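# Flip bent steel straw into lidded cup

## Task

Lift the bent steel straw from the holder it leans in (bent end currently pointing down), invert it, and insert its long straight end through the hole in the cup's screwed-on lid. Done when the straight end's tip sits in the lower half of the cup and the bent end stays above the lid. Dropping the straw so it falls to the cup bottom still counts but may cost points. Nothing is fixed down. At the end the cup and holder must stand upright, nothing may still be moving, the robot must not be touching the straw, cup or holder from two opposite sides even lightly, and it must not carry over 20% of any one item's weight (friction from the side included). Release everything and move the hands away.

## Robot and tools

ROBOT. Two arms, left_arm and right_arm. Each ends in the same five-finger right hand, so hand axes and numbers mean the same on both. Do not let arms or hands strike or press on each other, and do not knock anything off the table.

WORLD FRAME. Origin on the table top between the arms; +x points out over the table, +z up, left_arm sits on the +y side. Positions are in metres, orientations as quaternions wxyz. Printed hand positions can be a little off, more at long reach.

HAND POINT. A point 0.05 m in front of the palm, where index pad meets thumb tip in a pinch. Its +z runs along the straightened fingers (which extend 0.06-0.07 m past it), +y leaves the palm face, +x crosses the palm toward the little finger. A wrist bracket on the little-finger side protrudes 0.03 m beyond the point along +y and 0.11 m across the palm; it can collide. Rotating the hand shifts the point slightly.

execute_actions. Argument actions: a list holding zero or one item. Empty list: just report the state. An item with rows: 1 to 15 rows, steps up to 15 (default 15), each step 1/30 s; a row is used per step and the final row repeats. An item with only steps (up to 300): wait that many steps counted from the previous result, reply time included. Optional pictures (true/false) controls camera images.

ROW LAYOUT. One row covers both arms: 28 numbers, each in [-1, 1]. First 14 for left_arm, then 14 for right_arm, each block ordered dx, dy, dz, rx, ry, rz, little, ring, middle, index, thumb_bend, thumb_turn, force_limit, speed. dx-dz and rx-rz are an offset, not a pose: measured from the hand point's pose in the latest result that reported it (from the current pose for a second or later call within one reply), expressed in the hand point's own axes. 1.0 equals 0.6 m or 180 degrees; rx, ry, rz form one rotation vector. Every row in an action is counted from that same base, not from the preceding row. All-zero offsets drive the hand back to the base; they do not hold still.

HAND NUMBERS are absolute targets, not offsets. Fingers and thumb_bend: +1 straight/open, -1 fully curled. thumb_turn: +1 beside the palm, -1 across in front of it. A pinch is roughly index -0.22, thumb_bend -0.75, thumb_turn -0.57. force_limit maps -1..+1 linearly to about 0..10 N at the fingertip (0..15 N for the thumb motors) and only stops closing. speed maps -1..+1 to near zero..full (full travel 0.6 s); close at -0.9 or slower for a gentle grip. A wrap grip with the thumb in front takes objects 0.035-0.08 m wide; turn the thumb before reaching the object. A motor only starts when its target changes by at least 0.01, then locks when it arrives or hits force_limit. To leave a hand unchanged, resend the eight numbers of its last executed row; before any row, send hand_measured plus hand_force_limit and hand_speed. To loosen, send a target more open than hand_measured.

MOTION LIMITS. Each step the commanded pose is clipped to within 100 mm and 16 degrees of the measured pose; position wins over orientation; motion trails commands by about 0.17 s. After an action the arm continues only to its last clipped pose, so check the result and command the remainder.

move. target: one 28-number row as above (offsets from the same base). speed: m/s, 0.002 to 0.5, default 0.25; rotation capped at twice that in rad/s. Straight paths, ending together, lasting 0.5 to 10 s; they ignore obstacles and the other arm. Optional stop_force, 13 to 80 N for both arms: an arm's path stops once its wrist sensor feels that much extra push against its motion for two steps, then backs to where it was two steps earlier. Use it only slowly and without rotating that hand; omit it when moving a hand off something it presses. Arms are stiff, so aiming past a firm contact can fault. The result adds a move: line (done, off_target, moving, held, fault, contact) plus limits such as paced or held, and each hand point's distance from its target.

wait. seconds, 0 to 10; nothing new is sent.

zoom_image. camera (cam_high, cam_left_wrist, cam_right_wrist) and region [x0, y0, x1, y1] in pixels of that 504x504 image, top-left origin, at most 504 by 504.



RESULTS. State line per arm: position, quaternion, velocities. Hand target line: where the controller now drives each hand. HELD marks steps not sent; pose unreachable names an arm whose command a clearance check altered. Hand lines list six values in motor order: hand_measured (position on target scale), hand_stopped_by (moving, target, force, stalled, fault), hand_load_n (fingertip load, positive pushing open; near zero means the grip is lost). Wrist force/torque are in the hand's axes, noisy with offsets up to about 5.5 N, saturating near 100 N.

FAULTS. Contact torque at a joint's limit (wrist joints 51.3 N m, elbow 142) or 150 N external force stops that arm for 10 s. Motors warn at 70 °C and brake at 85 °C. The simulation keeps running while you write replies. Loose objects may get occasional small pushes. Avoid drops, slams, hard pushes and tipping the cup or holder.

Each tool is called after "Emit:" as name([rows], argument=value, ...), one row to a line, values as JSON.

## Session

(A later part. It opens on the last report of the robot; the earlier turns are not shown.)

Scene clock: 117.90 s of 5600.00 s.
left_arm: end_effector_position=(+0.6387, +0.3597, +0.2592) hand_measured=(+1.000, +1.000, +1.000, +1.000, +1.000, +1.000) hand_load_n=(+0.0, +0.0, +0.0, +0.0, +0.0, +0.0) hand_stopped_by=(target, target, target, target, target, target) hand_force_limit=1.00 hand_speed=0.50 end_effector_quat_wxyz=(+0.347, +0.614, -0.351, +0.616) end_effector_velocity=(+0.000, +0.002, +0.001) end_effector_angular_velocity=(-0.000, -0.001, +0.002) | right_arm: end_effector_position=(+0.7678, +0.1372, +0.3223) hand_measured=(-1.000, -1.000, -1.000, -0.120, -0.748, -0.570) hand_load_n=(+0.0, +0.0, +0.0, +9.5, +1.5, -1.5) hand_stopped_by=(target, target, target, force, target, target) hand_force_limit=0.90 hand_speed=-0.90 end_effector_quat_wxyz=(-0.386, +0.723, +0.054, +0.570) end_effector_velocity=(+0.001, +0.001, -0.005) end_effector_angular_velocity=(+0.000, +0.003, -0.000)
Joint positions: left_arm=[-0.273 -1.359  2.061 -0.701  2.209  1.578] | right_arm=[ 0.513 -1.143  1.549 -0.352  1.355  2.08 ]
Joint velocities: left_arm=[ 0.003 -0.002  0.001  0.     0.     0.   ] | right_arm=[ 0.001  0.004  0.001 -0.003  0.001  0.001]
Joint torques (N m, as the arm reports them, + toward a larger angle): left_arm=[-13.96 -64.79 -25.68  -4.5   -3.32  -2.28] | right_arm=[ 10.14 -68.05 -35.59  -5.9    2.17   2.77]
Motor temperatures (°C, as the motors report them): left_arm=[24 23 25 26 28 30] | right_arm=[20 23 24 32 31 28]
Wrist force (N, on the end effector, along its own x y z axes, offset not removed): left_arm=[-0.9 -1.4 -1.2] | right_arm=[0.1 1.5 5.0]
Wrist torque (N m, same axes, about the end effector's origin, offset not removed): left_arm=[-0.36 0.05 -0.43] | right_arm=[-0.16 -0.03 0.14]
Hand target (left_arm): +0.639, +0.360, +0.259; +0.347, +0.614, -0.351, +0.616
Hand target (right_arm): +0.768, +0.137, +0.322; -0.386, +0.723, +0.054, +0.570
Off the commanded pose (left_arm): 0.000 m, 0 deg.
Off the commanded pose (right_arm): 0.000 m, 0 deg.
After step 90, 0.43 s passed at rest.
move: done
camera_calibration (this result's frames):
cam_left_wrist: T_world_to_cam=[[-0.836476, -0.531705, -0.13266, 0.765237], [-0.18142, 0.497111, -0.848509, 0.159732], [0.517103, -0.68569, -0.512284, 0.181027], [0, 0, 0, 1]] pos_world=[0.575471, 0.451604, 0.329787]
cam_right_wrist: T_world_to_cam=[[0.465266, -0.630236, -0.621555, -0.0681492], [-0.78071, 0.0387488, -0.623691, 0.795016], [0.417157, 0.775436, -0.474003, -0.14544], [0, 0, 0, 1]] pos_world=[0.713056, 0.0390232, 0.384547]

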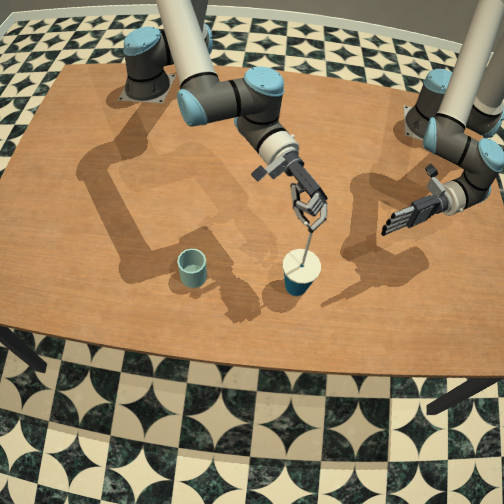

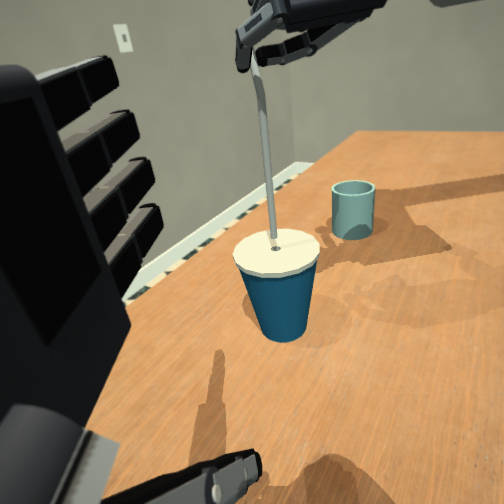

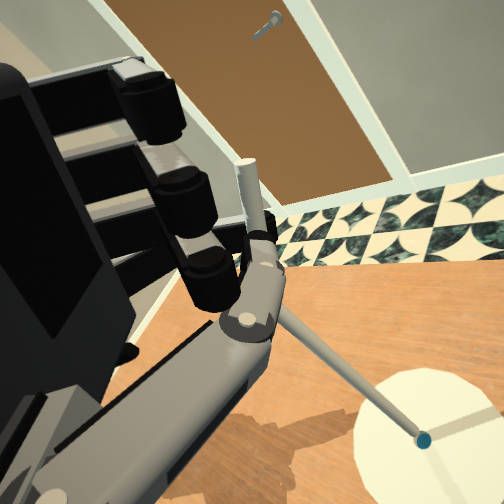

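Emit:
execute_actions(actions=[])

Emit:
move(target=[0,0,0,0,0,0,1,1,1,1,1,1,1,0.5,-0.0433,0.0249,0.0026,0,0,0,-1,-1,-1,-0.4,-0.75,-0.57,0.9,-0.9], speed=0.015)

Emit:
zoom_image(camera="cam_left_wrist", region=[215,180,335,300])

Scene clock: 124.80 s of 5600.00 s.
left_arm: end_effector_position=(+0.6387, +0.3597, +0.2592) hand_measured=(+1.000, +1.000, +1.000, +1.000, +1.000, +1.000) hand_load_n=(+0.0, +0.0, +0.0, +0.0, +0.0, +0.0) hand_stopped_by=(target, target, target, target, target, target) hand_force_limit=1.00 hand_speed=0.50 end_effector_quat_wxyz=(+0.347, +0.614, -0.351, +0.616) end_effector_velocity=(+0.001, -0.001, -0.000) end_effector_angular_velocity=(-0.000, -0.001, -0.001) | right_arm: end_effector_position=(+0.7678, +0.1373, +0.3220) hand_measured=(-1.000, -1.000, -1.000, -0.120, -0.748, -0.570) hand_load_n=(+0.0, +0.0, +0.0, +9.5, +1.5, -1.5) hand_stopped_by=(target, target, target, force, target, target) hand_force_limit=0.90 hand_speed=-0.90 end_effector_quat_wxyz=(-0.386, +0.723, +0.054, +0.570) end_effector_velocity=(+0.000, -0.000, -0.001) end_effector_angular_velocity=(+0.000, +0.000, -0.001)
Joint positions: left_arm=[-0.273 -1.359  2.061 -0.701  2.209  1.578] | right_arm=[ 0.513 -1.143  1.549 -0.352  1.355  2.08 ]
Joint velocities: left_arm=[-0.     0.001 -0.001 -0.001  0.001  0.   ] | right_arm=[-0.     0.001 -0.    -0.     0.001  0.   ]
Joint torques (N m, as the arm reports them, + toward a larger angle): left_arm=[-13.82 -66.18 -25.52  -4.27  -3.43  -2.53] | right_arm=[  8.   -66.67 -36.42  -5.68   2.58   2.81]
Motor temperatures (°C, as the motors report them): left_arm=[24 23 25 26 28 30] | right_arm=[20 23 24 32 31 28]
Wrist force (N, on the end effector, along its own x y z axes, offset not removed): left_arm=[0.9 -3.2 -0.8] | right_arm=[-0.1 -1.5 -0.2]
Wrist torque (N m, same axes, about the end effector's origin, offset not removed): left_arm=[-0.67 0.02 -0.15] | right_arm=[-0.26 0.20 -0.07]
Hand target (left_arm): +0.639, +0.360, +0.259; +0.347, +0.614, -0.351, +0.616
Hand target (right_arm): +0.768, +0.137, +0.322; -0.386, +0.723, +0.054, +0.570
Off the commanded pose (left_arm): 0.000 m, 0 deg.
Off the commanded pose (right_arm): 0.000 m, 0 deg.
Steps of this call (steps 1 to 90: nothing new was sent; then 3.90 s passed at rest). Readings (end_effector_position | what the end effector reports):
1: left_arm (+0.6387, +0.3597, +0.2592) | right_arm (+0.7678, +0.1372, +0.3223) | left_arm hand_measured=(+1.000, +1.000, +1.000, +1.000, +1.000, +1.000) hand_load_n=(+0.0, +0.0, +0.0, +0.0, +0.0, +0.0) hand_stopped_by=(target, target, target, target, target, target) hand_force_limit=1.00 hand_speed=0.50 | right_arm hand_measured=(-1.000, -1.000, -1.000, -0.120, -0.748, -0.570) hand_load_n=(+0.0, +0.0, +0.0, +9.5, +1.5, -1.5) hand_stopped_by=(target, target, target, force, target, target) hand_force_limit=0.90 hand_speed=-0.90
2: left_arm (+0.6387, +0.3597, +0.2592) | right_arm (+0.7678, +0.1373, +0.3222) | left_arm hand_measured=(+1.000, +1.000, +1.000, +1.000, +1.000, +1.000) hand_load_n=(+0.0, +0.0, +0.0, +0.0, +0.0, +0.0) hand_stopped_by=(target, target, target, target, target, target) hand_force_limit=1.00 hand_speed=0.50 | right_arm hand_measured=(-1.000, -1.000, -1.000, -0.120, -0.748, -0.570) hand_load_n=(+0.0, +0.0, +0.0, +9.5, +1.5, -1.5) hand_stopped_by=(target, target, target, force, target, target) hand_force_limit=0.90 hand_speed=-0.90
4: left_arm (+0.6387, +0.3597, +0.2592) | right_arm (+0.7678, +0.1373, +0.3221) | left_arm hand_measured=(+1.000, +1.000, +1.000, +1.000, +1.000, +1.000) hand_load_n=(+0.0, +0.0, +0.0, +0.0, +0.0, +0.0) hand_stopped_by=(target, target, target, target, target, target) hand_force_limit=1.00 hand_speed=0.50 | right_arm hand_measured=(-1.000, -1.000, -1.000, -0.120, -0.748, -0.570) hand_load_n=(+0.0, +0.0, +0.0, +9.5, +1.5, -1.5) hand_stopped_by=(target, target, target, force, target, target) hand_force_limit=0.90 hand_speed=-0.90
8: left_arm (+0.6387, +0.3597, +0.2592) | right_arm (+0.7678, +0.1373, +0.3221) | left_arm hand_measured=(+1.000, +1.000, +1.000, +1.000, +1.000, +1.000) hand_load_n=(+0.0, +0.0, +0.0, +0.0, +0.0, +0.0) hand_stopped_by=(target, target, target, target, target, target) hand_force_limit=1.00 hand_speed=0.50 | right_arm hand_measured=(-1.000, -1.000, -1.000, -0.120, -0.748, -0.570) hand_load_n=(+0.0, +0.0, +0.0, +9.5, +1.5, -1.5) hand_stopped_by=(target, target, target, force, target, target) hand_force_limit=0.90 hand_speed=-0.90
90: the state above
camera_calibration (this result's frames):
cam_left_wrist: T_world_to_cam=[[-0.836479, -0.531717, -0.132587, 0.76522], [-0.181474, 0.497072, -0.84852, 0.159794], [0.517078, -0.685709, -0.512283, 0.181056], [0, 0, 0, 1]] pos_world=[0.575469, 0.451603, 0.329799]
cam_right_wrist: T_world_to_cam=[[0.465267, -0.630234, -0.621556, -0.068264], [-0.780706, 0.0387555, -0.623696, 0.794832], [0.417163, 0.775437, -0.473996, -0.145662], [0, 0, 0, 1]] pos_world=[0.713056, 0.0391254, 0.38426]

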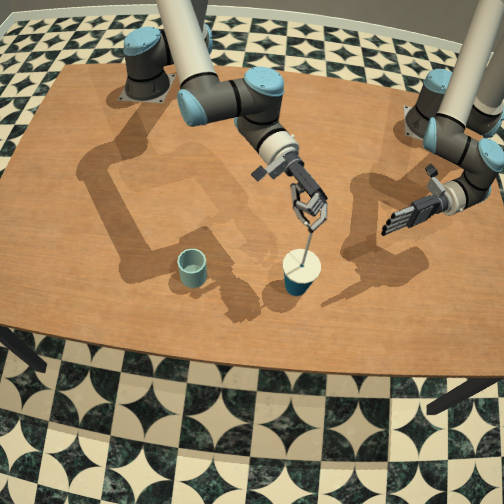

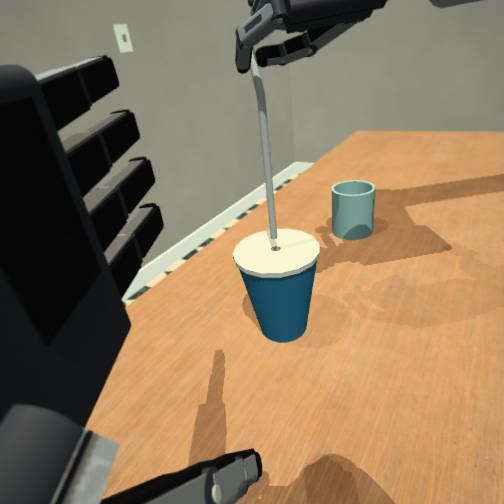

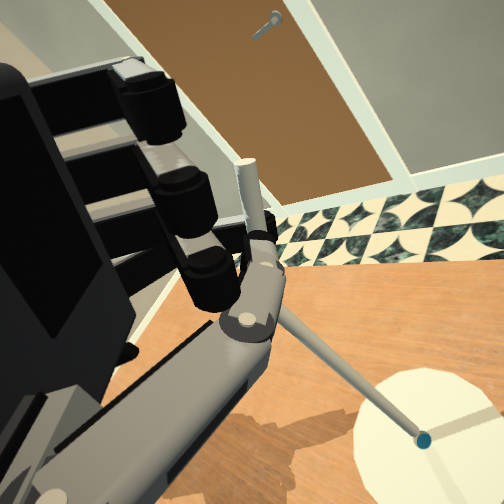

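Scene clock: 127.07 s of 5600.00 s.
left_arm: end_effector_position=(+0.6387, +0.3597, +0.2592) hand_measured=(+1.000, +1.000, +1.000, +1.000, +1.000, +1.000) hand_load_n=(+0.0, +0.0, +0.0, +0.0, +0.0, +0.0) hand_stopped_by=(target, target, target, target, target, target) hand_force_limit=1.00 hand_speed=0.50 end_effector_quat_wxyz=(+0.347, +0.614, -0.351, +0.616) end_effector_velocity=(-0.000, -0.000, -0.000) end_effector_angular_velocity=(+0.001, +0.002, -0.000) | right_arm: end_effector_position=(+0.7679, +0.1373, +0.2923) hand_measured=(-1.000, -1.000, -1.000, -0.120, -0.748, -0.570) hand_load_n=(+0.0, +0.0, +0.0, +9.5, +1.5, -1.5) hand_stopped_by=(target, target, target, force, target, target) hand_force_limit=0.90 hand_speed=-0.90 end_effector_quat_wxyz=(-0.386, +0.723, +0.054, +0.570) end_effector_velocity=(-0.000, -0.000, -0.002) end_effector_angular_velocity=(-0.000, -0.002, -0.001)
Joint positions: left_arm=[-0.273 -1.359  2.061 -0.701  2.209  1.578] | right_arm=[ 0.513 -1.122  1.576 -0.399  1.355  2.08 ]
Joint velocities: left_arm=[-0.     0.    -0.001  0.003 -0.    -0.   ] | right_arm=[ 0.     0.001  0.003 -0.005  0.001 -0.001]
Joint torques (N m, as the arm reports them, + toward a larger angle): left_arm=[-15.39 -64.7  -25.34  -4.54  -3.45  -2.46] | right_arm=[-13.54 -70.01 -35.37  -6.16  -0.16   1.56]
Motor temperatures (°C, as the motors report them): left_arm=[24 23 25 26 28 30] | right_arm=[20 23 24 32 31 28]
Wrist force (N, on the end effector, along its own x y z axes, offset not removed): left_arm=[2.1 -1.8 0.2] | right_arm=[0.8 -0.1 -1.8]
Wrist torque (N m, same axes, about the end effector's origin, offset not removed): left_arm=[-0.66 -0.35 0.00] | right_arm=[-0.07 0.17 0.16]
Hand target (left_arm): +0.639, +0.360, +0.259; +0.347, +0.614, -0.351, +0.616
Hand target (right_arm): +0.768, +0.137, +0.292; -0.386, +0.723, +0.054, +0.570
Off the commanded pose (left_arm): 0.000 m, 0 deg.
Off the commanded pose (right_arm): 0.000 m, 0 deg.
move: done
camera_calibration (this result's frames):
cam_left_wrist: T_world_to_cam=[[-0.836479, -0.531717, -0.132586, 0.76522], [-0.181474, 0.497072, -0.84852, 0.159795], [0.517078, -0.685709, -0.512283, 0.181056], [0, 0, 0, 1]] pos_world=[0.575469, 0.451603, 0.329799]
cam_right_wrist: T_world_to_cam=[[0.465239, -0.630252, -0.621558, -0.0867336], [-0.780713, 0.0387749, -0.623685, 0.776348], [0.41718, 0.775422, -0.474007, -0.159766], [0, 0, 0, 1]] pos_world=[0.713108, 0.039119, 0.354556]

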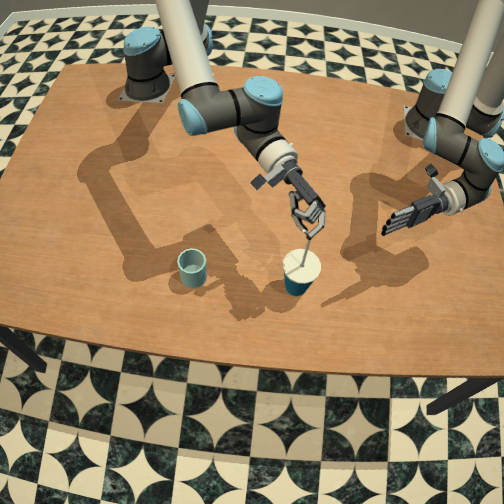

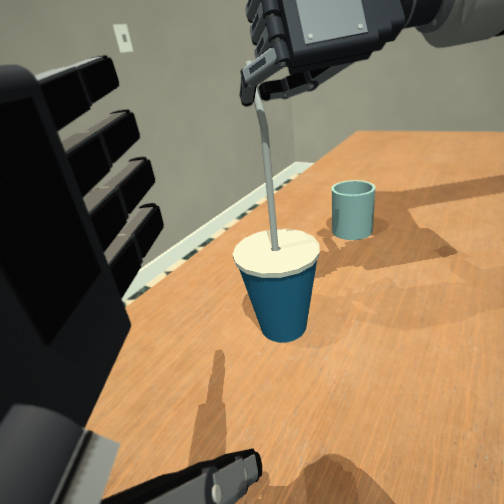

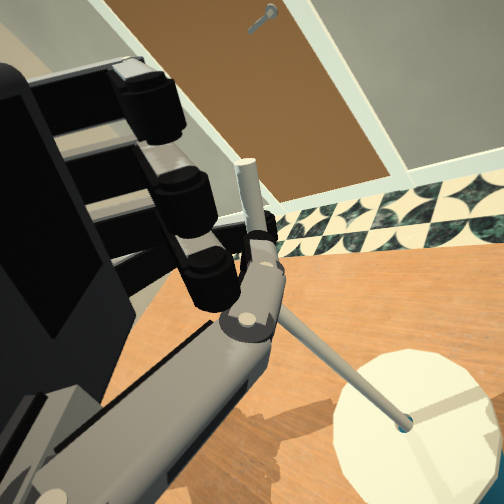

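Region (215, 180, 335, 300) of cam_left_wrist's 504x504 image, scaled by 4.200, with more detail than that image has.

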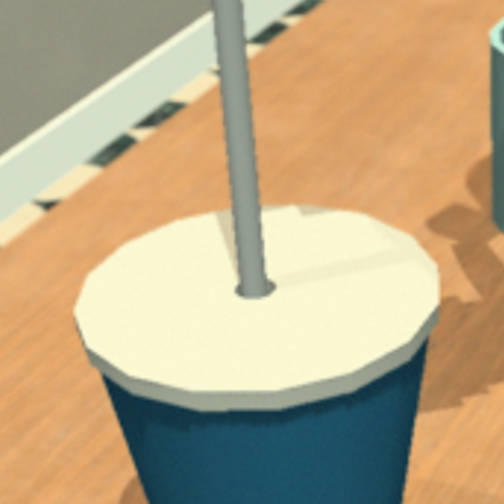

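In. Down 0.05.

Emit:
move(target=[0,0,0,0,0,0,1,1,1,1,1,1,1,0.5,-0.0722,0.0414,0.0043,0,0,0,-1,-1,-1,-0.4,-0.75,-0.57,0.9,-0.9], speed=0.03)

Emit:
zoom_image(camera="cam_left_wrist", region=[235,200,315,280])

Emit:
zoom_image(camera="cam_right_wrist", region=[310,330,430,450])

Scene clock: 131.00 s of 5600.00 s.
left_arm: end_effector_position=(+0.6387, +0.3597, +0.2592) hand_measured=(+1.000, +1.000, +1.000, +1.000, +1.000, +1.000) hand_load_n=(+0.0, +0.0, +0.0, +0.0, +0.0, +0.0) hand_stopped_by=(target, target, target, target, target, target) hand_force_limit=1.00 hand_speed=0.50 end_effector_quat_wxyz=(+0.347, +0.614, -0.351, +0.616) end_effector_velocity=(-0.000, +0.000, -0.000) end_effector_angular_velocity=(-0.000, -0.000, +0.000) | right_arm: end_effector_position=(+0.7679, +0.1373, +0.2426) hand_measured=(-1.000, -1.000, -1.000, -0.120, -0.748, -0.570) hand_load_n=(+0.0, +0.0, +0.0, +9.5, +1.5, -1.5) hand_stopped_by=(target, target, target, force, target, target) hand_force_limit=0.90 hand_speed=-0.90 end_effector_quat_wxyz=(-0.386, +0.723, +0.054, +0.570) end_effector_velocity=(-0.000, +0.001, -0.003) end_effector_angular_velocity=(-0.001, +0.001, +0.001)
Joint positions: left_arm=[-0.273 -1.359  2.061 -0.701  2.209  1.578] | right_arm=[ 0.513 -1.084  1.615 -0.477  1.355  2.08 ]
Joint velocities: left_arm=[ 0.    -0.     0.001 -0.001 -0.     0.   ] | right_arm=[ 0.001  0.003  0.001 -0.003 -0.    -0.   ]
Joint torques (N m, as the arm reports them, + toward a larger angle): left_arm=[-13.57 -65.01 -25.68  -4.26  -3.21  -2.24] | right_arm=[  1.13 -70.6  -33.86  -5.5    0.87  -1.65]
Motor temperatures (°C, as the motors report them): left_arm=[24 23 25 26 28 30] | right_arm=[20 23 24 32 31 28]
Wrist force (N, on the end effector, along its own x y z axes, offset not removed): left_arm=[1.0 -1.8 -2.4] | right_arm=[-3.6 -5.2 1.2]
Wrist torque (N m, same axes, about the end effector's origin, offset not removed): left_arm=[-0.45 -0.17 -0.33] | right_arm=[-1.00 0.64 -0.29]
Hand target (left_arm): +0.639, +0.360, +0.259; +0.347, +0.614, -0.351, +0.616
Hand target (right_arm): +0.768, +0.137, +0.242; -0.386, +0.723, +0.054, +0.570
Off the commanded pose (left_arm): 0.000 m, 0 deg.
Off the commanded pose (right_arm): 0.000 m, 0 deg.
move: done
camera_calibration (this result's frames):
cam_left_wrist: T_world_to_cam=[[-0.836479, -0.531717, -0.132587, 0.76522], [-0.181474, 0.497072, -0.84852, 0.159794], [0.517078, -0.685709, -0.512283, 0.181056], [0, 0, 0, 1]] pos_world=[0.575469, 0.451603, 0.329798]
cam_right_wrist: T_world_to_cam=[[0.46525, -0.630241, -0.621562, -0.117665], [-0.780722, 0.0387501, -0.623676, 0.745361], [0.417152, 0.775432, -0.474014, -0.183357], [0, 0, 0, 1]] pos_world=[0.713151, 0.0391406, 0.304815]

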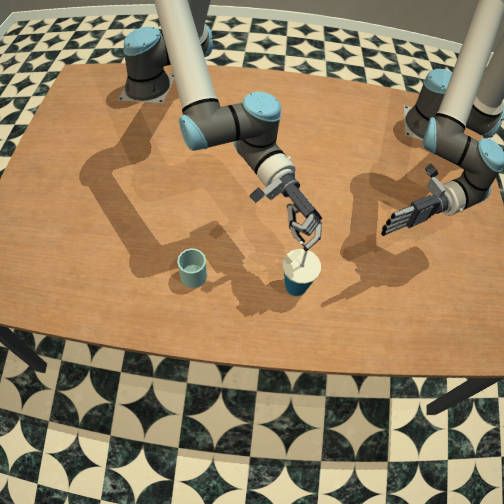

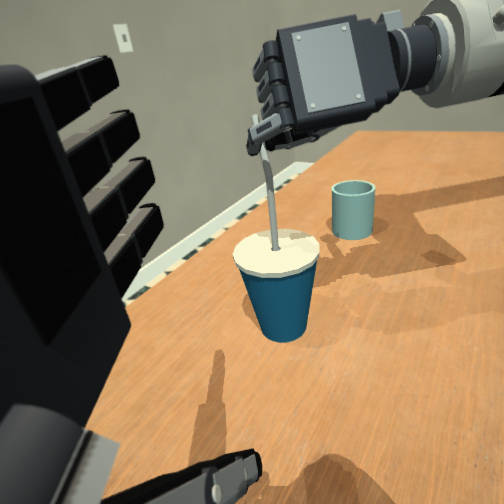

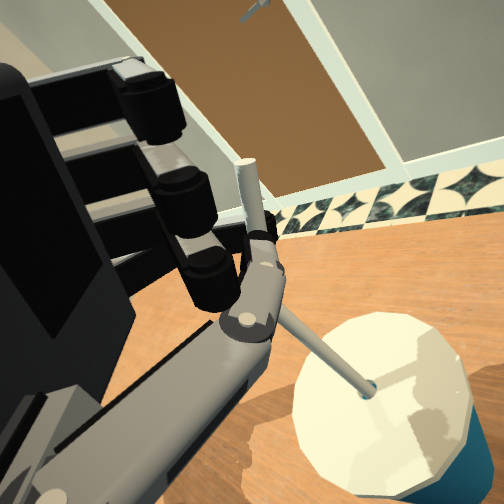

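Region (235, 200, 315, 280) of cam_left_wrist's 504x504 image, scaled by 6.300, with more detail than that image has.

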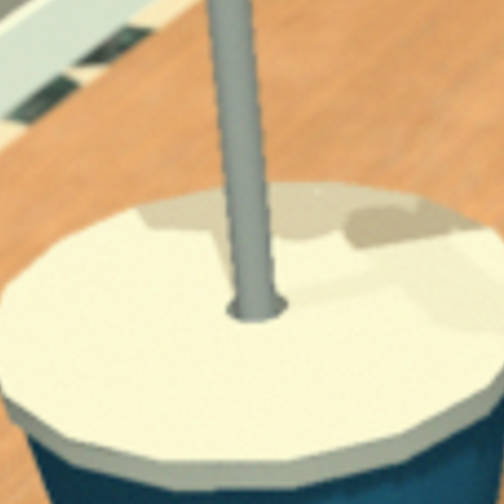

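Region (310, 330, 430, 450) of cam_right_wrist's 504x504 image, scaled by 4.200, with more detail than that image has.

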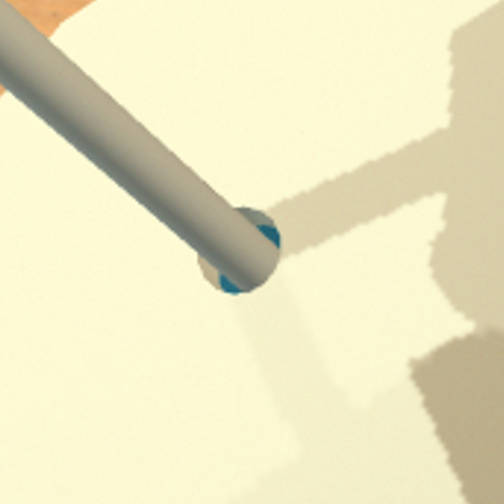

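Centered. Down 0.045.

Emit:
move(target=[0,0,0,0,0,0,1,1,1,1,1,1,1,0.5,-0.065,0.0373,0.0039,0,0,0,-1,-1,-1,-0.4,-0.75,-0.57,0.9,-0.9], speed=0.02)

Emit:
move(target=[0,0,0,0,0,0,1,1,1,1,1,1,1,0.5,-0.0072,0.0041,0.0004,0,0,0,-1,-1,-1,-0.4,-0.75,-0.57,0.9,-0.9], speed=0.005)

Scene clock: 135.90 s of 5600.00 s.
left_arm: end_effector_position=(+0.6387, +0.3597, +0.2592) hand_measured=(+1.000, +1.000, +1.000, +1.000, +1.000, +1.000) hand_load_n=(+0.0, +0.0, +0.0, +0.0, +0.0, +0.0) hand_stopped_by=(target, target, target, target, target, target) hand_force_limit=1.00 hand_speed=0.50 end_effector_quat_wxyz=(+0.347, +0.614, -0.351, +0.616) end_effector_velocity=(-0.000, +0.000, -0.002) end_effector_angular_velocity=(+0.001, +0.004, -0.000) | right_arm: end_effector_position=(+0.7679, +0.1374, +0.1979) hand_measured=(-1.000, -1.000, -1.000, -0.120, -0.748, -0.570) hand_load_n=(+0.0, +0.0, +0.0, +9.5, +1.5, -1.5) hand_stopped_by=(target, target, target, force, target, target) hand_force_limit=0.90 hand_speed=-0.90 end_effector_quat_wxyz=(-0.386, +0.723, +0.054, +0.570) end_effector_velocity=(+0.000, +0.000, -0.005) end_effector_angular_velocity=(-0.001, +0.002, +0.000)
Joint positions: left_arm=[-0.273 -1.359  2.061 -0.701  2.209  1.578] | right_arm=[ 0.513 -1.045  1.644 -0.546  1.355  2.08 ]
Joint velocities: left_arm=[ 0.     0.001  0.     0.002  0.    -0.   ] | right_arm=[ 0.     0.005  0.001 -0.004 -0.    -0.   ]
Joint torques (N m, as the arm reports them, + toward a larger angle): left_arm=[-14.94 -66.87 -25.49  -4.5   -3.27  -2.61] | right_arm=[-10.75 -70.33 -33.04  -5.76  -1.73  -3.3 ]
Motor temperatures (°C, as the motors report them): left_arm=[24 23 25 26 28 30] | right_arm=[20 23 24 32 31 28]
Wrist force (N, on the end effector, along its own x y z axes, offset not removed): left_arm=[1.6 -1.4 1.2] | right_arm=[-1.5 -2.0 0.9]
Wrist torque (N m, same axes, about the end effector's origin, offset not removed): left_arm=[-0.52 -0.12 -0.01] | right_arm=[-0.40 0.29 -0.18]
Hand target (left_arm): +0.639, +0.360, +0.259; +0.347, +0.614, -0.351, +0.616
Hand target (right_arm): +0.768, +0.137, +0.198; -0.386, +0.723, +0.054, +0.570
Off the commanded pose (left_arm): 0.000 m, 0 deg.
Off the commanded pose (right_arm): 0.000 m, 0 deg.
move: done
camera_calibration (this result's frames):
cam_left_wrist: T_world_to_cam=[[-0.836479, -0.531717, -0.132586, 0.76522], [-0.181474, 0.497072, -0.84852, 0.159795], [0.517078, -0.685709, -0.512283, 0.181056], [0, 0, 0, 1]] pos_world=[0.575469, 0.451603, 0.329799]
cam_right_wrist: T_world_to_cam=[[0.465225, -0.63026, -0.621561, -0.145439], [-0.780728, 0.0387676, -0.623667, 0.717509], [0.417169, 0.775416, -0.474026, -0.204605], [0, 0, 0, 1]] pos_world=[0.713196, 0.039173, 0.2601]

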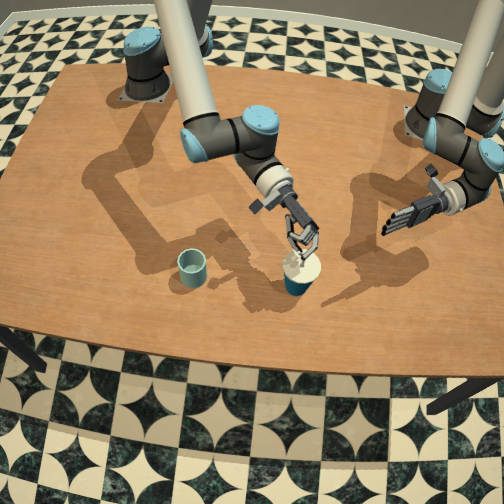

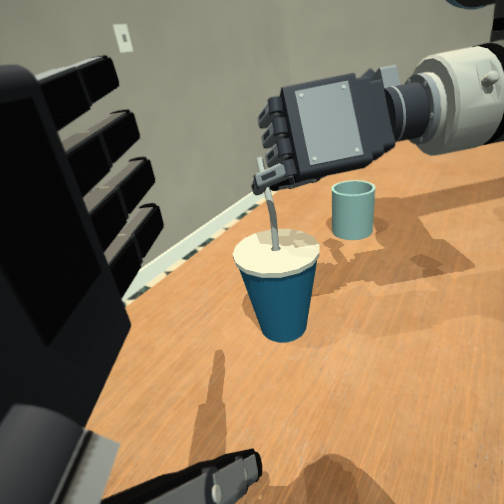

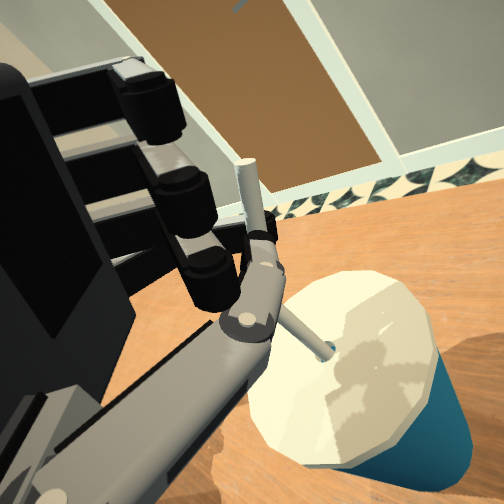

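Scene clock: 137.10 s of 5600.00 s.
left_arm: end_effector_position=(+0.6387, +0.3597, +0.2592) hand_measured=(+1.000, +1.000, +1.000, +1.000, +1.000, +1.000) hand_load_n=(+0.0, +0.0, +0.0, +0.0, +0.0, +0.0) hand_stopped_by=(target, target, target, target, target, target) hand_force_limit=1.00 hand_speed=0.50 end_effector_quat_wxyz=(+0.347, +0.614, -0.351, +0.616) end_effector_velocity=(-0.000, +0.000, -0.001) end_effector_angular_velocity=(+0.001, +0.002, +0.000) | right_arm: end_effector_position=(+0.7679, +0.1373, +0.1930) hand_measured=(-1.000, -1.000, -1.000, -0.120, -0.748, -0.570) hand_load_n=(+0.0, +0.0, +0.0, +9.5, +1.5, -1.5) hand_stopped_by=(target, target, target, force, target, target) hand_force_limit=0.90 hand_speed=-0.90 end_effector_quat_wxyz=(-0.386, +0.723, +0.054, +0.570) end_effector_velocity=(+0.000, +0.000, -0.001) end_effector_angular_velocity=(+0.001, +0.000, +0.001)
Joint positions: left_arm=[-0.273 -1.359  2.061 -0.701  2.209  1.578] | right_arm=[ 0.513 -1.04   1.647 -0.553  1.355  2.08 ]
Joint velocities: left_arm=[0.    0.001 0.    0.001 0.    0.   ] | right_arm=[-0.     0.001  0.001 -0.002 -0.001  0.   ]
Joint torques (N m, as the arm reports them, + toward a larger angle): left_arm=[-15.77 -67.03 -24.61  -4.34  -3.32  -2.46] | right_arm=[ -4.1  -73.33 -31.6   -4.83  -0.91  -3.44]
Motor temperatures (°C, as the motors report them): left_arm=[24 23 25 26 28 30] | right_arm=[20 23 24 32 31 28]
Wrist force (N, on the end effector, along its own x y z axes, offset not removed): left_arm=[0.7 -2.2 -2.6] | right_arm=[-2.6 0.2 0.6]
Wrist torque (N m, same axes, about the end effector's origin, offset not removed): left_arm=[-0.56 -0.22 -0.15] | right_arm=[-0.02 0.41 -0.09]
Hand target (left_arm): +0.639, +0.360, +0.259; +0.347, +0.614, -0.351, +0.616
Hand target (right_arm): +0.768, +0.137, +0.193; -0.386, +0.723, +0.054, +0.570
Off the commanded pose (left_arm): 0.000 m, 0 deg.
Off the commanded pose (right_arm): 0.000 m, 0 deg.
move: done
camera_calibration (this result's frames):
cam_left_wrist: T_world_to_cam=[[-0.836479, -0.531717, -0.132586, 0.76522], [-0.181474, 0.497072, -0.84852, 0.159795], [0.517078, -0.685709, -0.512283, 0.181056], [0, 0, 0, 1]] pos_world=[0.575469, 0.451603, 0.329799]
cam_right_wrist: T_world_to_cam=[[0.465222, -0.630261, -0.621562, -0.148443], [-0.780731, 0.0387657, -0.623664, 0.714484], [0.417166, 0.775415, -0.47403, -0.206887], [0, 0, 0, 1]] pos_world=[0.713185, 0.0391679, 0.25526]

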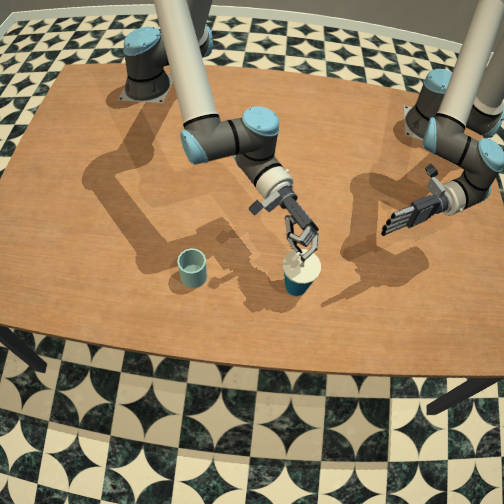

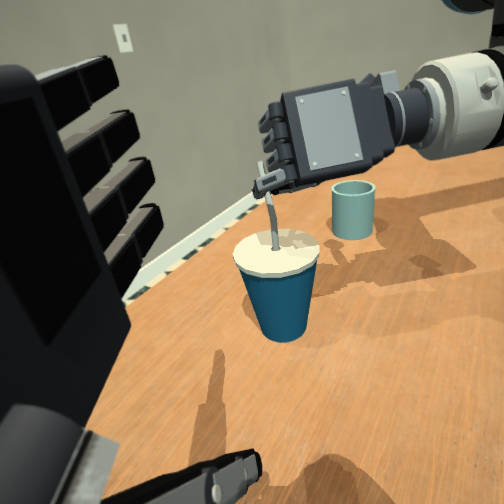

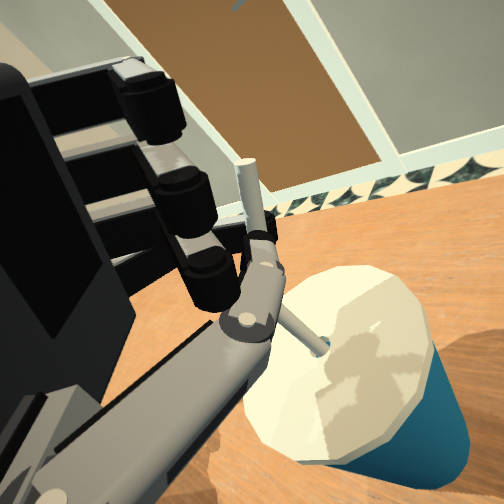

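Emit:
move(target=[0,0,0,0,0,0,1,1,1,1,1,1,1,0.5,-0.0058,0.0033,0.0003,0,0,0,-1,-1,-1,-0.4,-0.75,-0.57,0.9,-0.9], speed=0.005)

Scene clock: 139.40 s of 5600.00 s.
left_arm: end_effector_position=(+0.6387, +0.3597, +0.2592) hand_measured=(+1.000, +1.000, +1.000, +1.000, +1.000, +1.000) hand_load_n=(+0.0, +0.0, +0.0, +0.0, +0.0, +0.0) hand_stopped_by=(target, target, target, target, target, target) hand_force_limit=1.00 hand_speed=0.50 end_effector_quat_wxyz=(+0.347, +0.614, -0.351, +0.616) end_effector_velocity=(-0.001, -0.001, -0.000) end_effector_angular_velocity=(+0.000, +0.001, -0.001) | right_arm: end_effector_position=(+0.7679, +0.1373, +0.1892) hand_measured=(-1.000, -1.000, -1.000, -0.120, -0.748, -0.570) hand_load_n=(+0.0, +0.0, +0.0, +9.5, +1.5, -1.5) hand_stopped_by=(target, target, target, force, target, target) hand_force_limit=0.90 hand_speed=-0.90 end_effector_quat_wxyz=(-0.386, +0.723, +0.054, +0.570) end_effector_velocity=(+0.001, -0.000, -0.000) end_effector_angular_velocity=(+0.000, -0.001, -0.001)
Joint positions: left_arm=[-0.273 -1.359  2.061 -0.701  2.209  1.578] | right_arm=[ 0.513 -1.037  1.649 -0.559  1.355  2.08 ]
Joint velocities: left_arm=[-0.001  0.     0.     0.001 -0.     0.   ] | right_arm=[-0.     0.001  0.    -0.002  0.001 -0.   ]
Joint torques (N m, as the arm reports them, + toward a larger angle): left_arm=[-15.34 -65.49 -25.5   -4.4   -3.2   -2.41] | right_arm=[  7.75 -69.58 -31.94  -5.89   0.63  -3.46]
Motor temperatures (°C, as the motors report them): left_arm=[24 23 25 26 28 30] | right_arm=[20 23 24 32 31 28]
Wrist force (N, on the end effector, along its own x y z axes, offset not removed): left_arm=[-1.1 -1.7 -0.3] | right_arm=[-4.0 -0.6 -1.0]
Wrist torque (N m, same axes, about the end effector's origin, offset not removed): left_arm=[-0.48 0.24 -0.51] | right_arm=[0.02 0.65 -0.20]
Hand target (left_arm): +0.639, +0.360, +0.259; +0.347, +0.614, -0.351, +0.616
Hand target (right_arm): +0.768, +0.137, +0.189; -0.386, +0.723, +0.054, +0.570
Off the commanded pose (left_arm): 0.000 m, 0 deg.
Off the commanded pose (right_arm): 0.000 m, 0 deg.
move: done
camera_calibration (this result's frames):
cam_left_wrist: T_world_to_cam=[[-0.836479, -0.531717, -0.132587, 0.76522], [-0.181474, 0.497072, -0.84852, 0.159794], [0.517078, -0.685709, -0.512283, 0.181056], [0, 0, 0, 1]] pos_world=[0.575469, 0.451603, 0.329799]
cam_right_wrist: T_world_to_cam=[[0.465225, -0.630258, -0.621563, -0.150843], [-0.780734, 0.0387562, -0.62366, 0.712049], [0.417156, 0.775418, -0.474034, -0.208704], [0, 0, 0, 1]] pos_world=[0.713159, 0.0391662, 0.251386]

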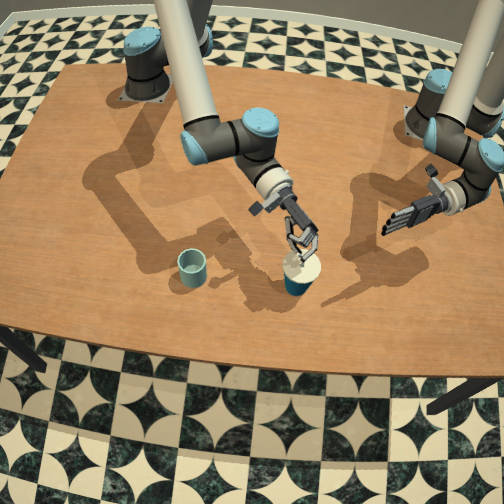

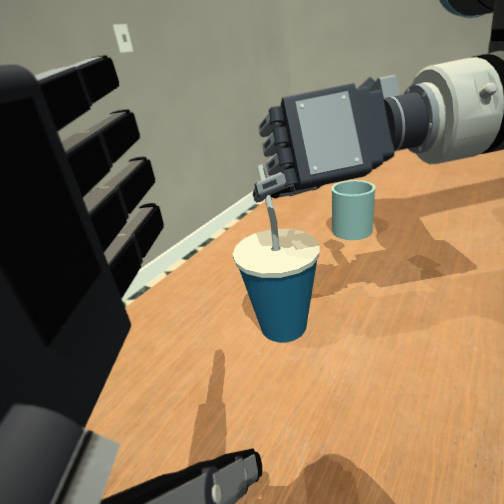

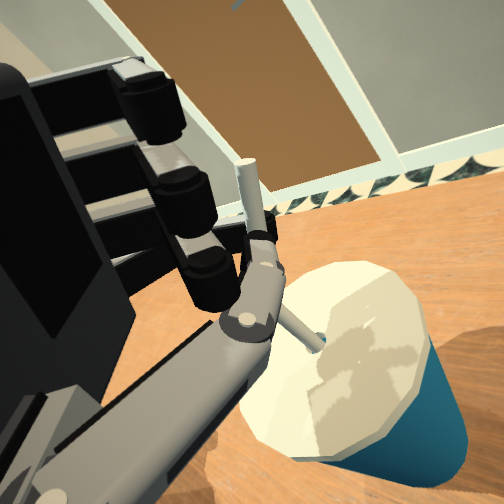

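Emit:
move(target=[0,0,0,0,0,0,1,1,1,1,1,1,1,0.5,-0.0046,0.0026,0.0003,0,0,0,-1,-1,-1,-0.4,-0.75,-0.57,0.9,-0.9], speed=0.004)

Scene clock: 142.33 s of 5600.00 s.
left_arm: end_effector_position=(+0.6387, +0.3597, +0.2592) hand_measured=(+1.000, +1.000, +1.000, +1.000, +1.000, +1.000) hand_load_n=(+0.0, +0.0, +0.0, +0.0, +0.0, +0.0) hand_stopped_by=(target, target, target, target, target, target) hand_force_limit=1.00 hand_speed=0.50 end_effector_quat_wxyz=(+0.347, +0.614, -0.351, +0.616) end_effector_velocity=(+0.000, -0.000, +0.000) end_effector_angular_velocity=(-0.000, -0.001, +0.000) | right_arm: end_effector_position=(+0.7679, +0.1374, +0.1862) hand_measured=(-1.000, -1.000, -1.000, -0.120, -0.752, -0.570) hand_load_n=(+0.0, +0.0, +0.0, +10.5, -2.5, -5.0) hand_stopped_by=(target, target, target, force, target, target) hand_force_limit=0.90 hand_speed=-0.90 end_effector_quat_wxyz=(-0.386, +0.723, +0.054, +0.570) end_effector_velocity=(-0.000, -0.000, -0.002) end_effector_angular_velocity=(-0.001, +0.002, -0.001)
Joint positions: left_arm=[-0.273 -1.359  2.061 -0.701  2.209  1.578] | right_arm=[ 0.513 -1.034  1.651 -0.563  1.355  2.08 ]
Joint velocities: left_arm=[-0.001  0.    -0.    -0.001 -0.001  0.   ] | right_arm=[-0.     0.002  0.001 -0.     0.     0.001]
Joint torques (N m, as the arm reports them, + toward a larger angle): left_arm=[-14.91 -65.68 -25.4   -4.63  -3.33  -2.68] | right_arm=[  9.09 -52.92 -17.54  -1.19   2.28  -2.45]
Motor temperatures (°C, as the motors report them): left_arm=[24 23 25 26 28 30] | right_arm=[20 23 24 32 31 28]
Wrist force (N, on the end effector, along its own x y z axes, offset not removed): left_arm=[-1.6 1.8 0.3] | right_arm=[11.1 -5.4 0.7]
Wrist torque (N m, same axes, about the end effector's origin, offset not removed): left_arm=[-0.01 0.15 -0.38] | right_arm=[0.34 0.72 -0.39]
Hand target (left_arm): +0.639, +0.360, +0.259; +0.347, +0.614, -0.351, +0.616
Hand target (right_arm): +0.768, +0.137, +0.186; -0.386, +0.723, +0.054, +0.570
Off the commanded pose (left_arm): 0.000 m, 0 deg.
Off the commanded pose (right_arm): 0.000 m, 0 deg.
move: done
camera_calibration (this result's frames):
cam_left_wrist: T_world_to_cam=[[-0.836479, -0.531717, -0.132586, 0.76522], [-0.181474, 0.497072, -0.84852, 0.159795], [0.517078, -0.685709, -0.512283, 0.181056], [0, 0, 0, 1]] pos_world=[0.575469, 0.451603, 0.329799]
cam_right_wrist: T_world_to_cam=[[0.465267, -0.630245, -0.621545, -0.152742], [-0.780692, 0.0387706, -0.623712, 0.710155], [0.417189, 0.775427, -0.473989, -0.210198], [0, 0, 0, 1]] pos_world=[0.71317, 0.0391957, 0.248365]

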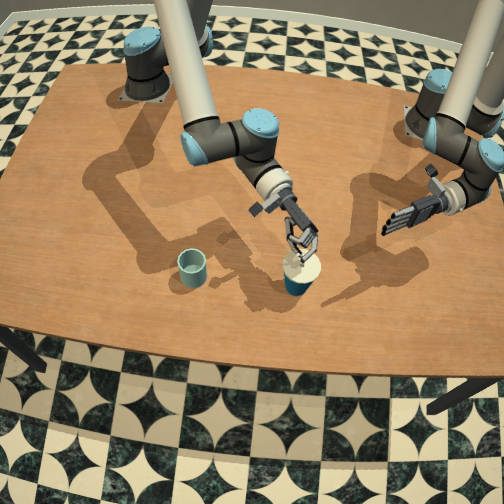

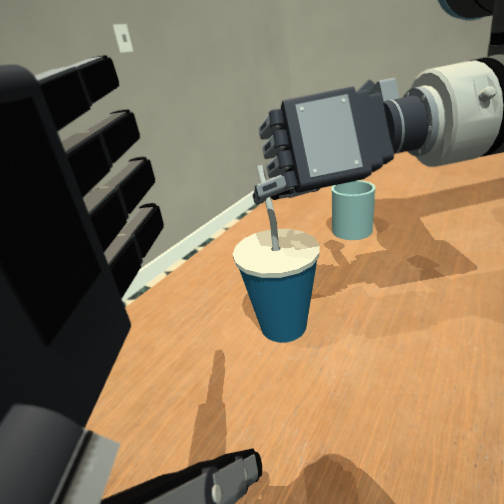

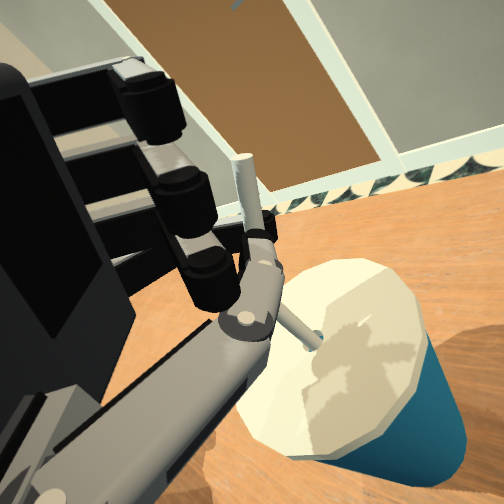

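Bottomed. Ease up 1 mm and release.

Emit:
move(target=[0,0,0,0,0,0,1,1,1,1,1,1,1,0.5,0.0014,-0.0008,0,0,0,0,-1,-1,-1,0.3,-0.75,-0.57,0.9,-0.9], speed=0.004)

Emit:
move(target=[0,0,0,0,0,0,1,1,1,1,1,1,1,0.5,0,-0.06,-0.008,0,0,0,-1,-1,-1,0.3,-0.75,-0.57,0.9,-0.9], speed=0.03)

Scene clock: 147.37 s of 5600.00 s.
left_arm: end_effector_position=(+0.6387, +0.3597, +0.2592) hand_measured=(+1.000, +1.000, +1.000, +1.000, +1.000, +1.000) hand_load_n=(+0.0, +0.0, +0.0, +0.0, +0.0, +0.0) hand_stopped_by=(target, target, target, target, target, target) hand_force_limit=1.00 hand_speed=0.50 end_effector_quat_wxyz=(+0.347, +0.614, -0.351, +0.616) end_effector_velocity=(-0.001, -0.000, -0.003) end_effector_angular_velocity=(+0.001, +0.004, -0.001) | right_arm: end_effector_position=(+0.7680, +0.1374, +0.1871) hand_measured=(-1.000, -1.000, -1.000, +0.300, -0.750, -0.570) hand_load_n=(+0.0, +0.0, +0.0, +0.0, +0.0, +0.0) hand_stopped_by=(target, target, target, target, target, target) hand_force_limit=0.90 hand_speed=-0.90 end_effector_quat_wxyz=(-0.386, +0.723, +0.054, +0.570) end_effector_velocity=(+0.000, +0.000, +0.000) end_effector_angular_velocity=(+0.000, -0.001, -0.000)
Joint positions: left_arm=[-0.273 -1.359  2.061 -0.701  2.209  1.578] | right_arm=[ 0.513 -1.035  1.65  -0.562  1.355  2.08 ]
Joint velocities: left_arm=[-0.     0.003  0.001  0.     0.    -0.   ] | right_arm=[ 0.     0.    -0.    -0.001  0.    -0.   ]
Joint torques (N m, as the arm reports them, + toward a larger angle): left_arm=[-15.04 -66.48 -26.16  -4.23  -3.25  -2.44] | right_arm=[  7.82 -88.71 -44.44   2.3    2.76   0.68]
Motor temperatures (°C, as the motors report them): left_arm=[24 23 25 26 28 30] | right_arm=[20 23 24 32 31 28]
Wrist force (N, on the end effector, along its own x y z axes, offset not removed): left_arm=[-3.4 5.7 -1.7] | right_arm=[-0.5 -3.1 -3.0]
Wrist torque (N m, same axes, about the end effector's origin, offset not removed): left_arm=[0.74 0.19 -0.44] | right_arm=[-0.20 0.29 -0.05]
Hand target (left_arm): +0.639, +0.360, +0.259; +0.347, +0.614, -0.351, +0.616
Hand target (right_arm): +0.768, +0.137, +0.187; -0.386, +0.723, +0.054, +0.570
Off the commanded pose (left_arm): 0.000 m, 0 deg.
Off the commanded pose (right_arm): 0.000 m, 0 deg.
move: done
camera_calibration (this result's frames):
cam_left_wrist: T_world_to_cam=[[-0.836479, -0.531717, -0.132587, 0.76522], [-0.181474, 0.497072, -0.84852, 0.159795], [0.517078, -0.685709, -0.512283, 0.181056], [0, 0, 0, 1]] pos_world=[0.575469, 0.451603, 0.329799]
cam_right_wrist: T_world_to_cam=[[0.465267, -0.630245, -0.621544, -0.152141], [-0.780692, 0.0387705, -0.623712, 0.710787], [0.41719, 0.775427, -0.473989, -0.20978], [0, 0, 0, 1]] pos_world=[0.71321, 0.039225, 0.249331]

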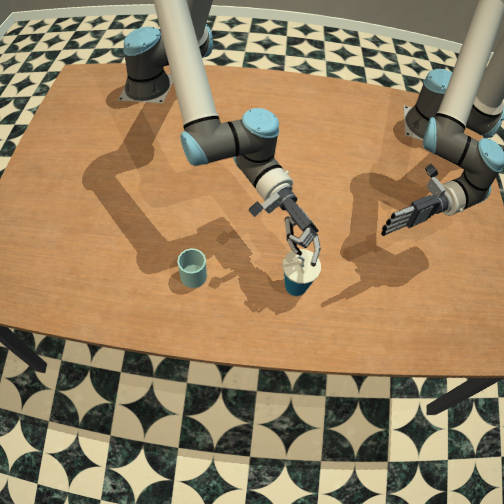

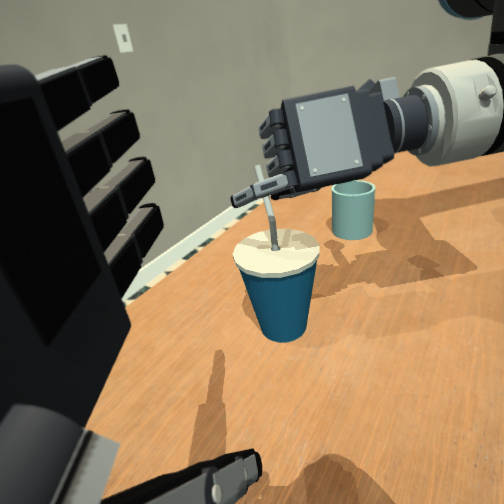

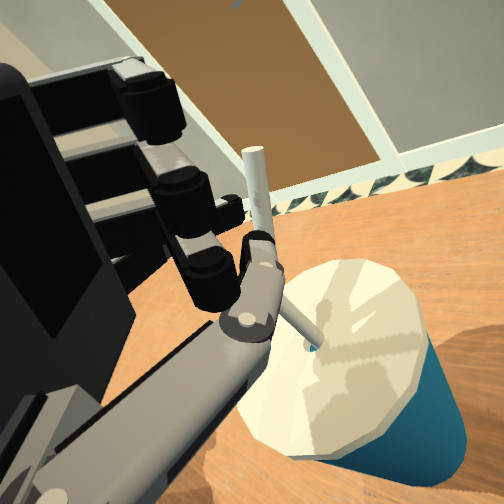

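Scene clock: 148.93 s of 5600.00 s.
left_arm: end_effector_position=(+0.6387, +0.3597, +0.2592) hand_measured=(+1.000, +1.000, +1.000, +1.000, +1.000, +1.000) hand_load_n=(+0.0, +0.0, +0.0, +0.0, +0.0, +0.0) hand_stopped_by=(target, target, target, target, target, target) hand_force_limit=1.00 hand_speed=0.50 end_effector_quat_wxyz=(+0.347, +0.614, -0.351, +0.616) end_effector_velocity=(-0.000, +0.000, -0.001) end_effector_angular_velocity=(+0.000, +0.001, -0.000) | right_arm: end_effector_position=(+0.7457, +0.1593, +0.2051) hand_measured=(-1.000, -1.000, -1.000, +0.300, -0.750, -0.570) hand_load_n=(+0.0, +0.0, +0.0, +0.0, +0.0, +0.0) hand_stopped_by=(target, target, target, target, target, target) hand_force_limit=0.90 hand_speed=-0.90 end_effector_quat_wxyz=(-0.386, +0.723, +0.054, +0.570) end_effector_velocity=(+0.000, +0.001, +0.003) end_effector_angular_velocity=(+0.000, -0.003, -0.001)
Joint positions: left_arm=[-0.273 -1.359  2.061 -0.701  2.209  1.578] | right_arm=[ 0.552 -1.056  1.647 -0.538  1.393  2.082]
Joint velocities: left_arm=[-0.     0.001  0.001 -0.     0.    -0.   ] | right_arm=[ 0.002 -0.001 -0.002  0.002  0.003 -0.001]
Joint torques (N m, as the arm reports them, + toward a larger angle): left_arm=[-14.38 -65.12 -25.24  -4.56  -3.23  -2.41] | right_arm=[  9.04 -87.47 -45.19   2.34   2.94   2.79]
Motor temperatures (°C, as the motors report them): left_arm=[24 23 25 26 28 30] | right_arm=[20 23 24 32 31 28]
Wrist force (N, on the end effector, along its own x y z axes, offset not removed): left_arm=[0.9 -0.9 -3.7] | right_arm=[2.0 -2.0 0.1]
Wrist torque (N m, same axes, about the end effector's origin, offset not removed): left_arm=[-0.30 -0.20 -0.16] | right_arm=[-0.26 -0.19 0.02]
Hand target (left_arm): +0.639, +0.360, +0.259; +0.347, +0.614, -0.351, +0.616
Hand target (right_arm): +0.746, +0.159, +0.205; -0.386, +0.723, +0.054, +0.570
Off the commanded pose (left_arm): 0.000 m, 0 deg.
Off the commanded pose (right_arm): 0.000 m, 0 deg.
move: done
camera_calibration (this result's frames):
cam_left_wrist: T_world_to_cam=[[-0.836479, -0.531717, -0.132587, 0.76522], [-0.181474, 0.497072, -0.84852, 0.159795], [0.517078, -0.685709, -0.512283, 0.181056], [0, 0, 0, 1]] pos_world=[0.575469, 0.451603, 0.329799]
cam_right_wrist: T_world_to_cam=[[0.465285, -0.630261, -0.621515, -0.116807], [-0.780679, 0.0387447, -0.62373, 0.703775], [0.417194, 0.775416, -0.474004, -0.208932], [0, 0, 0, 1]] pos_world=[0.690936, 0.0611221, 0.267334]

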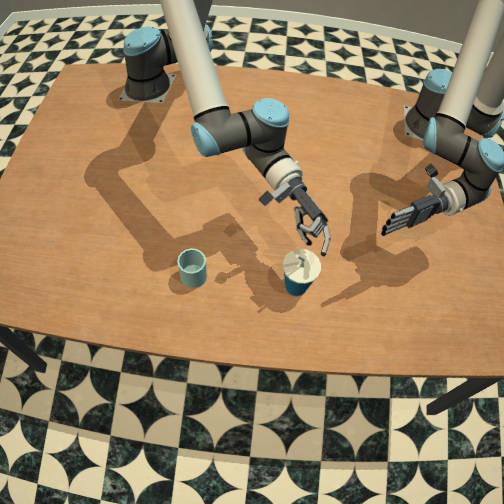

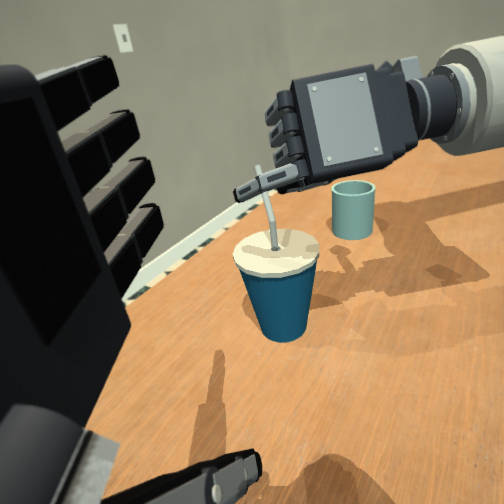

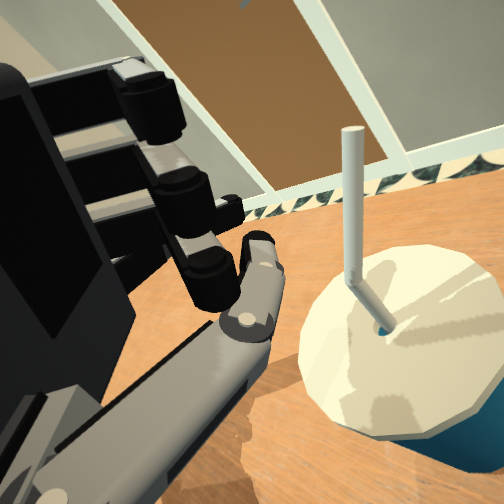

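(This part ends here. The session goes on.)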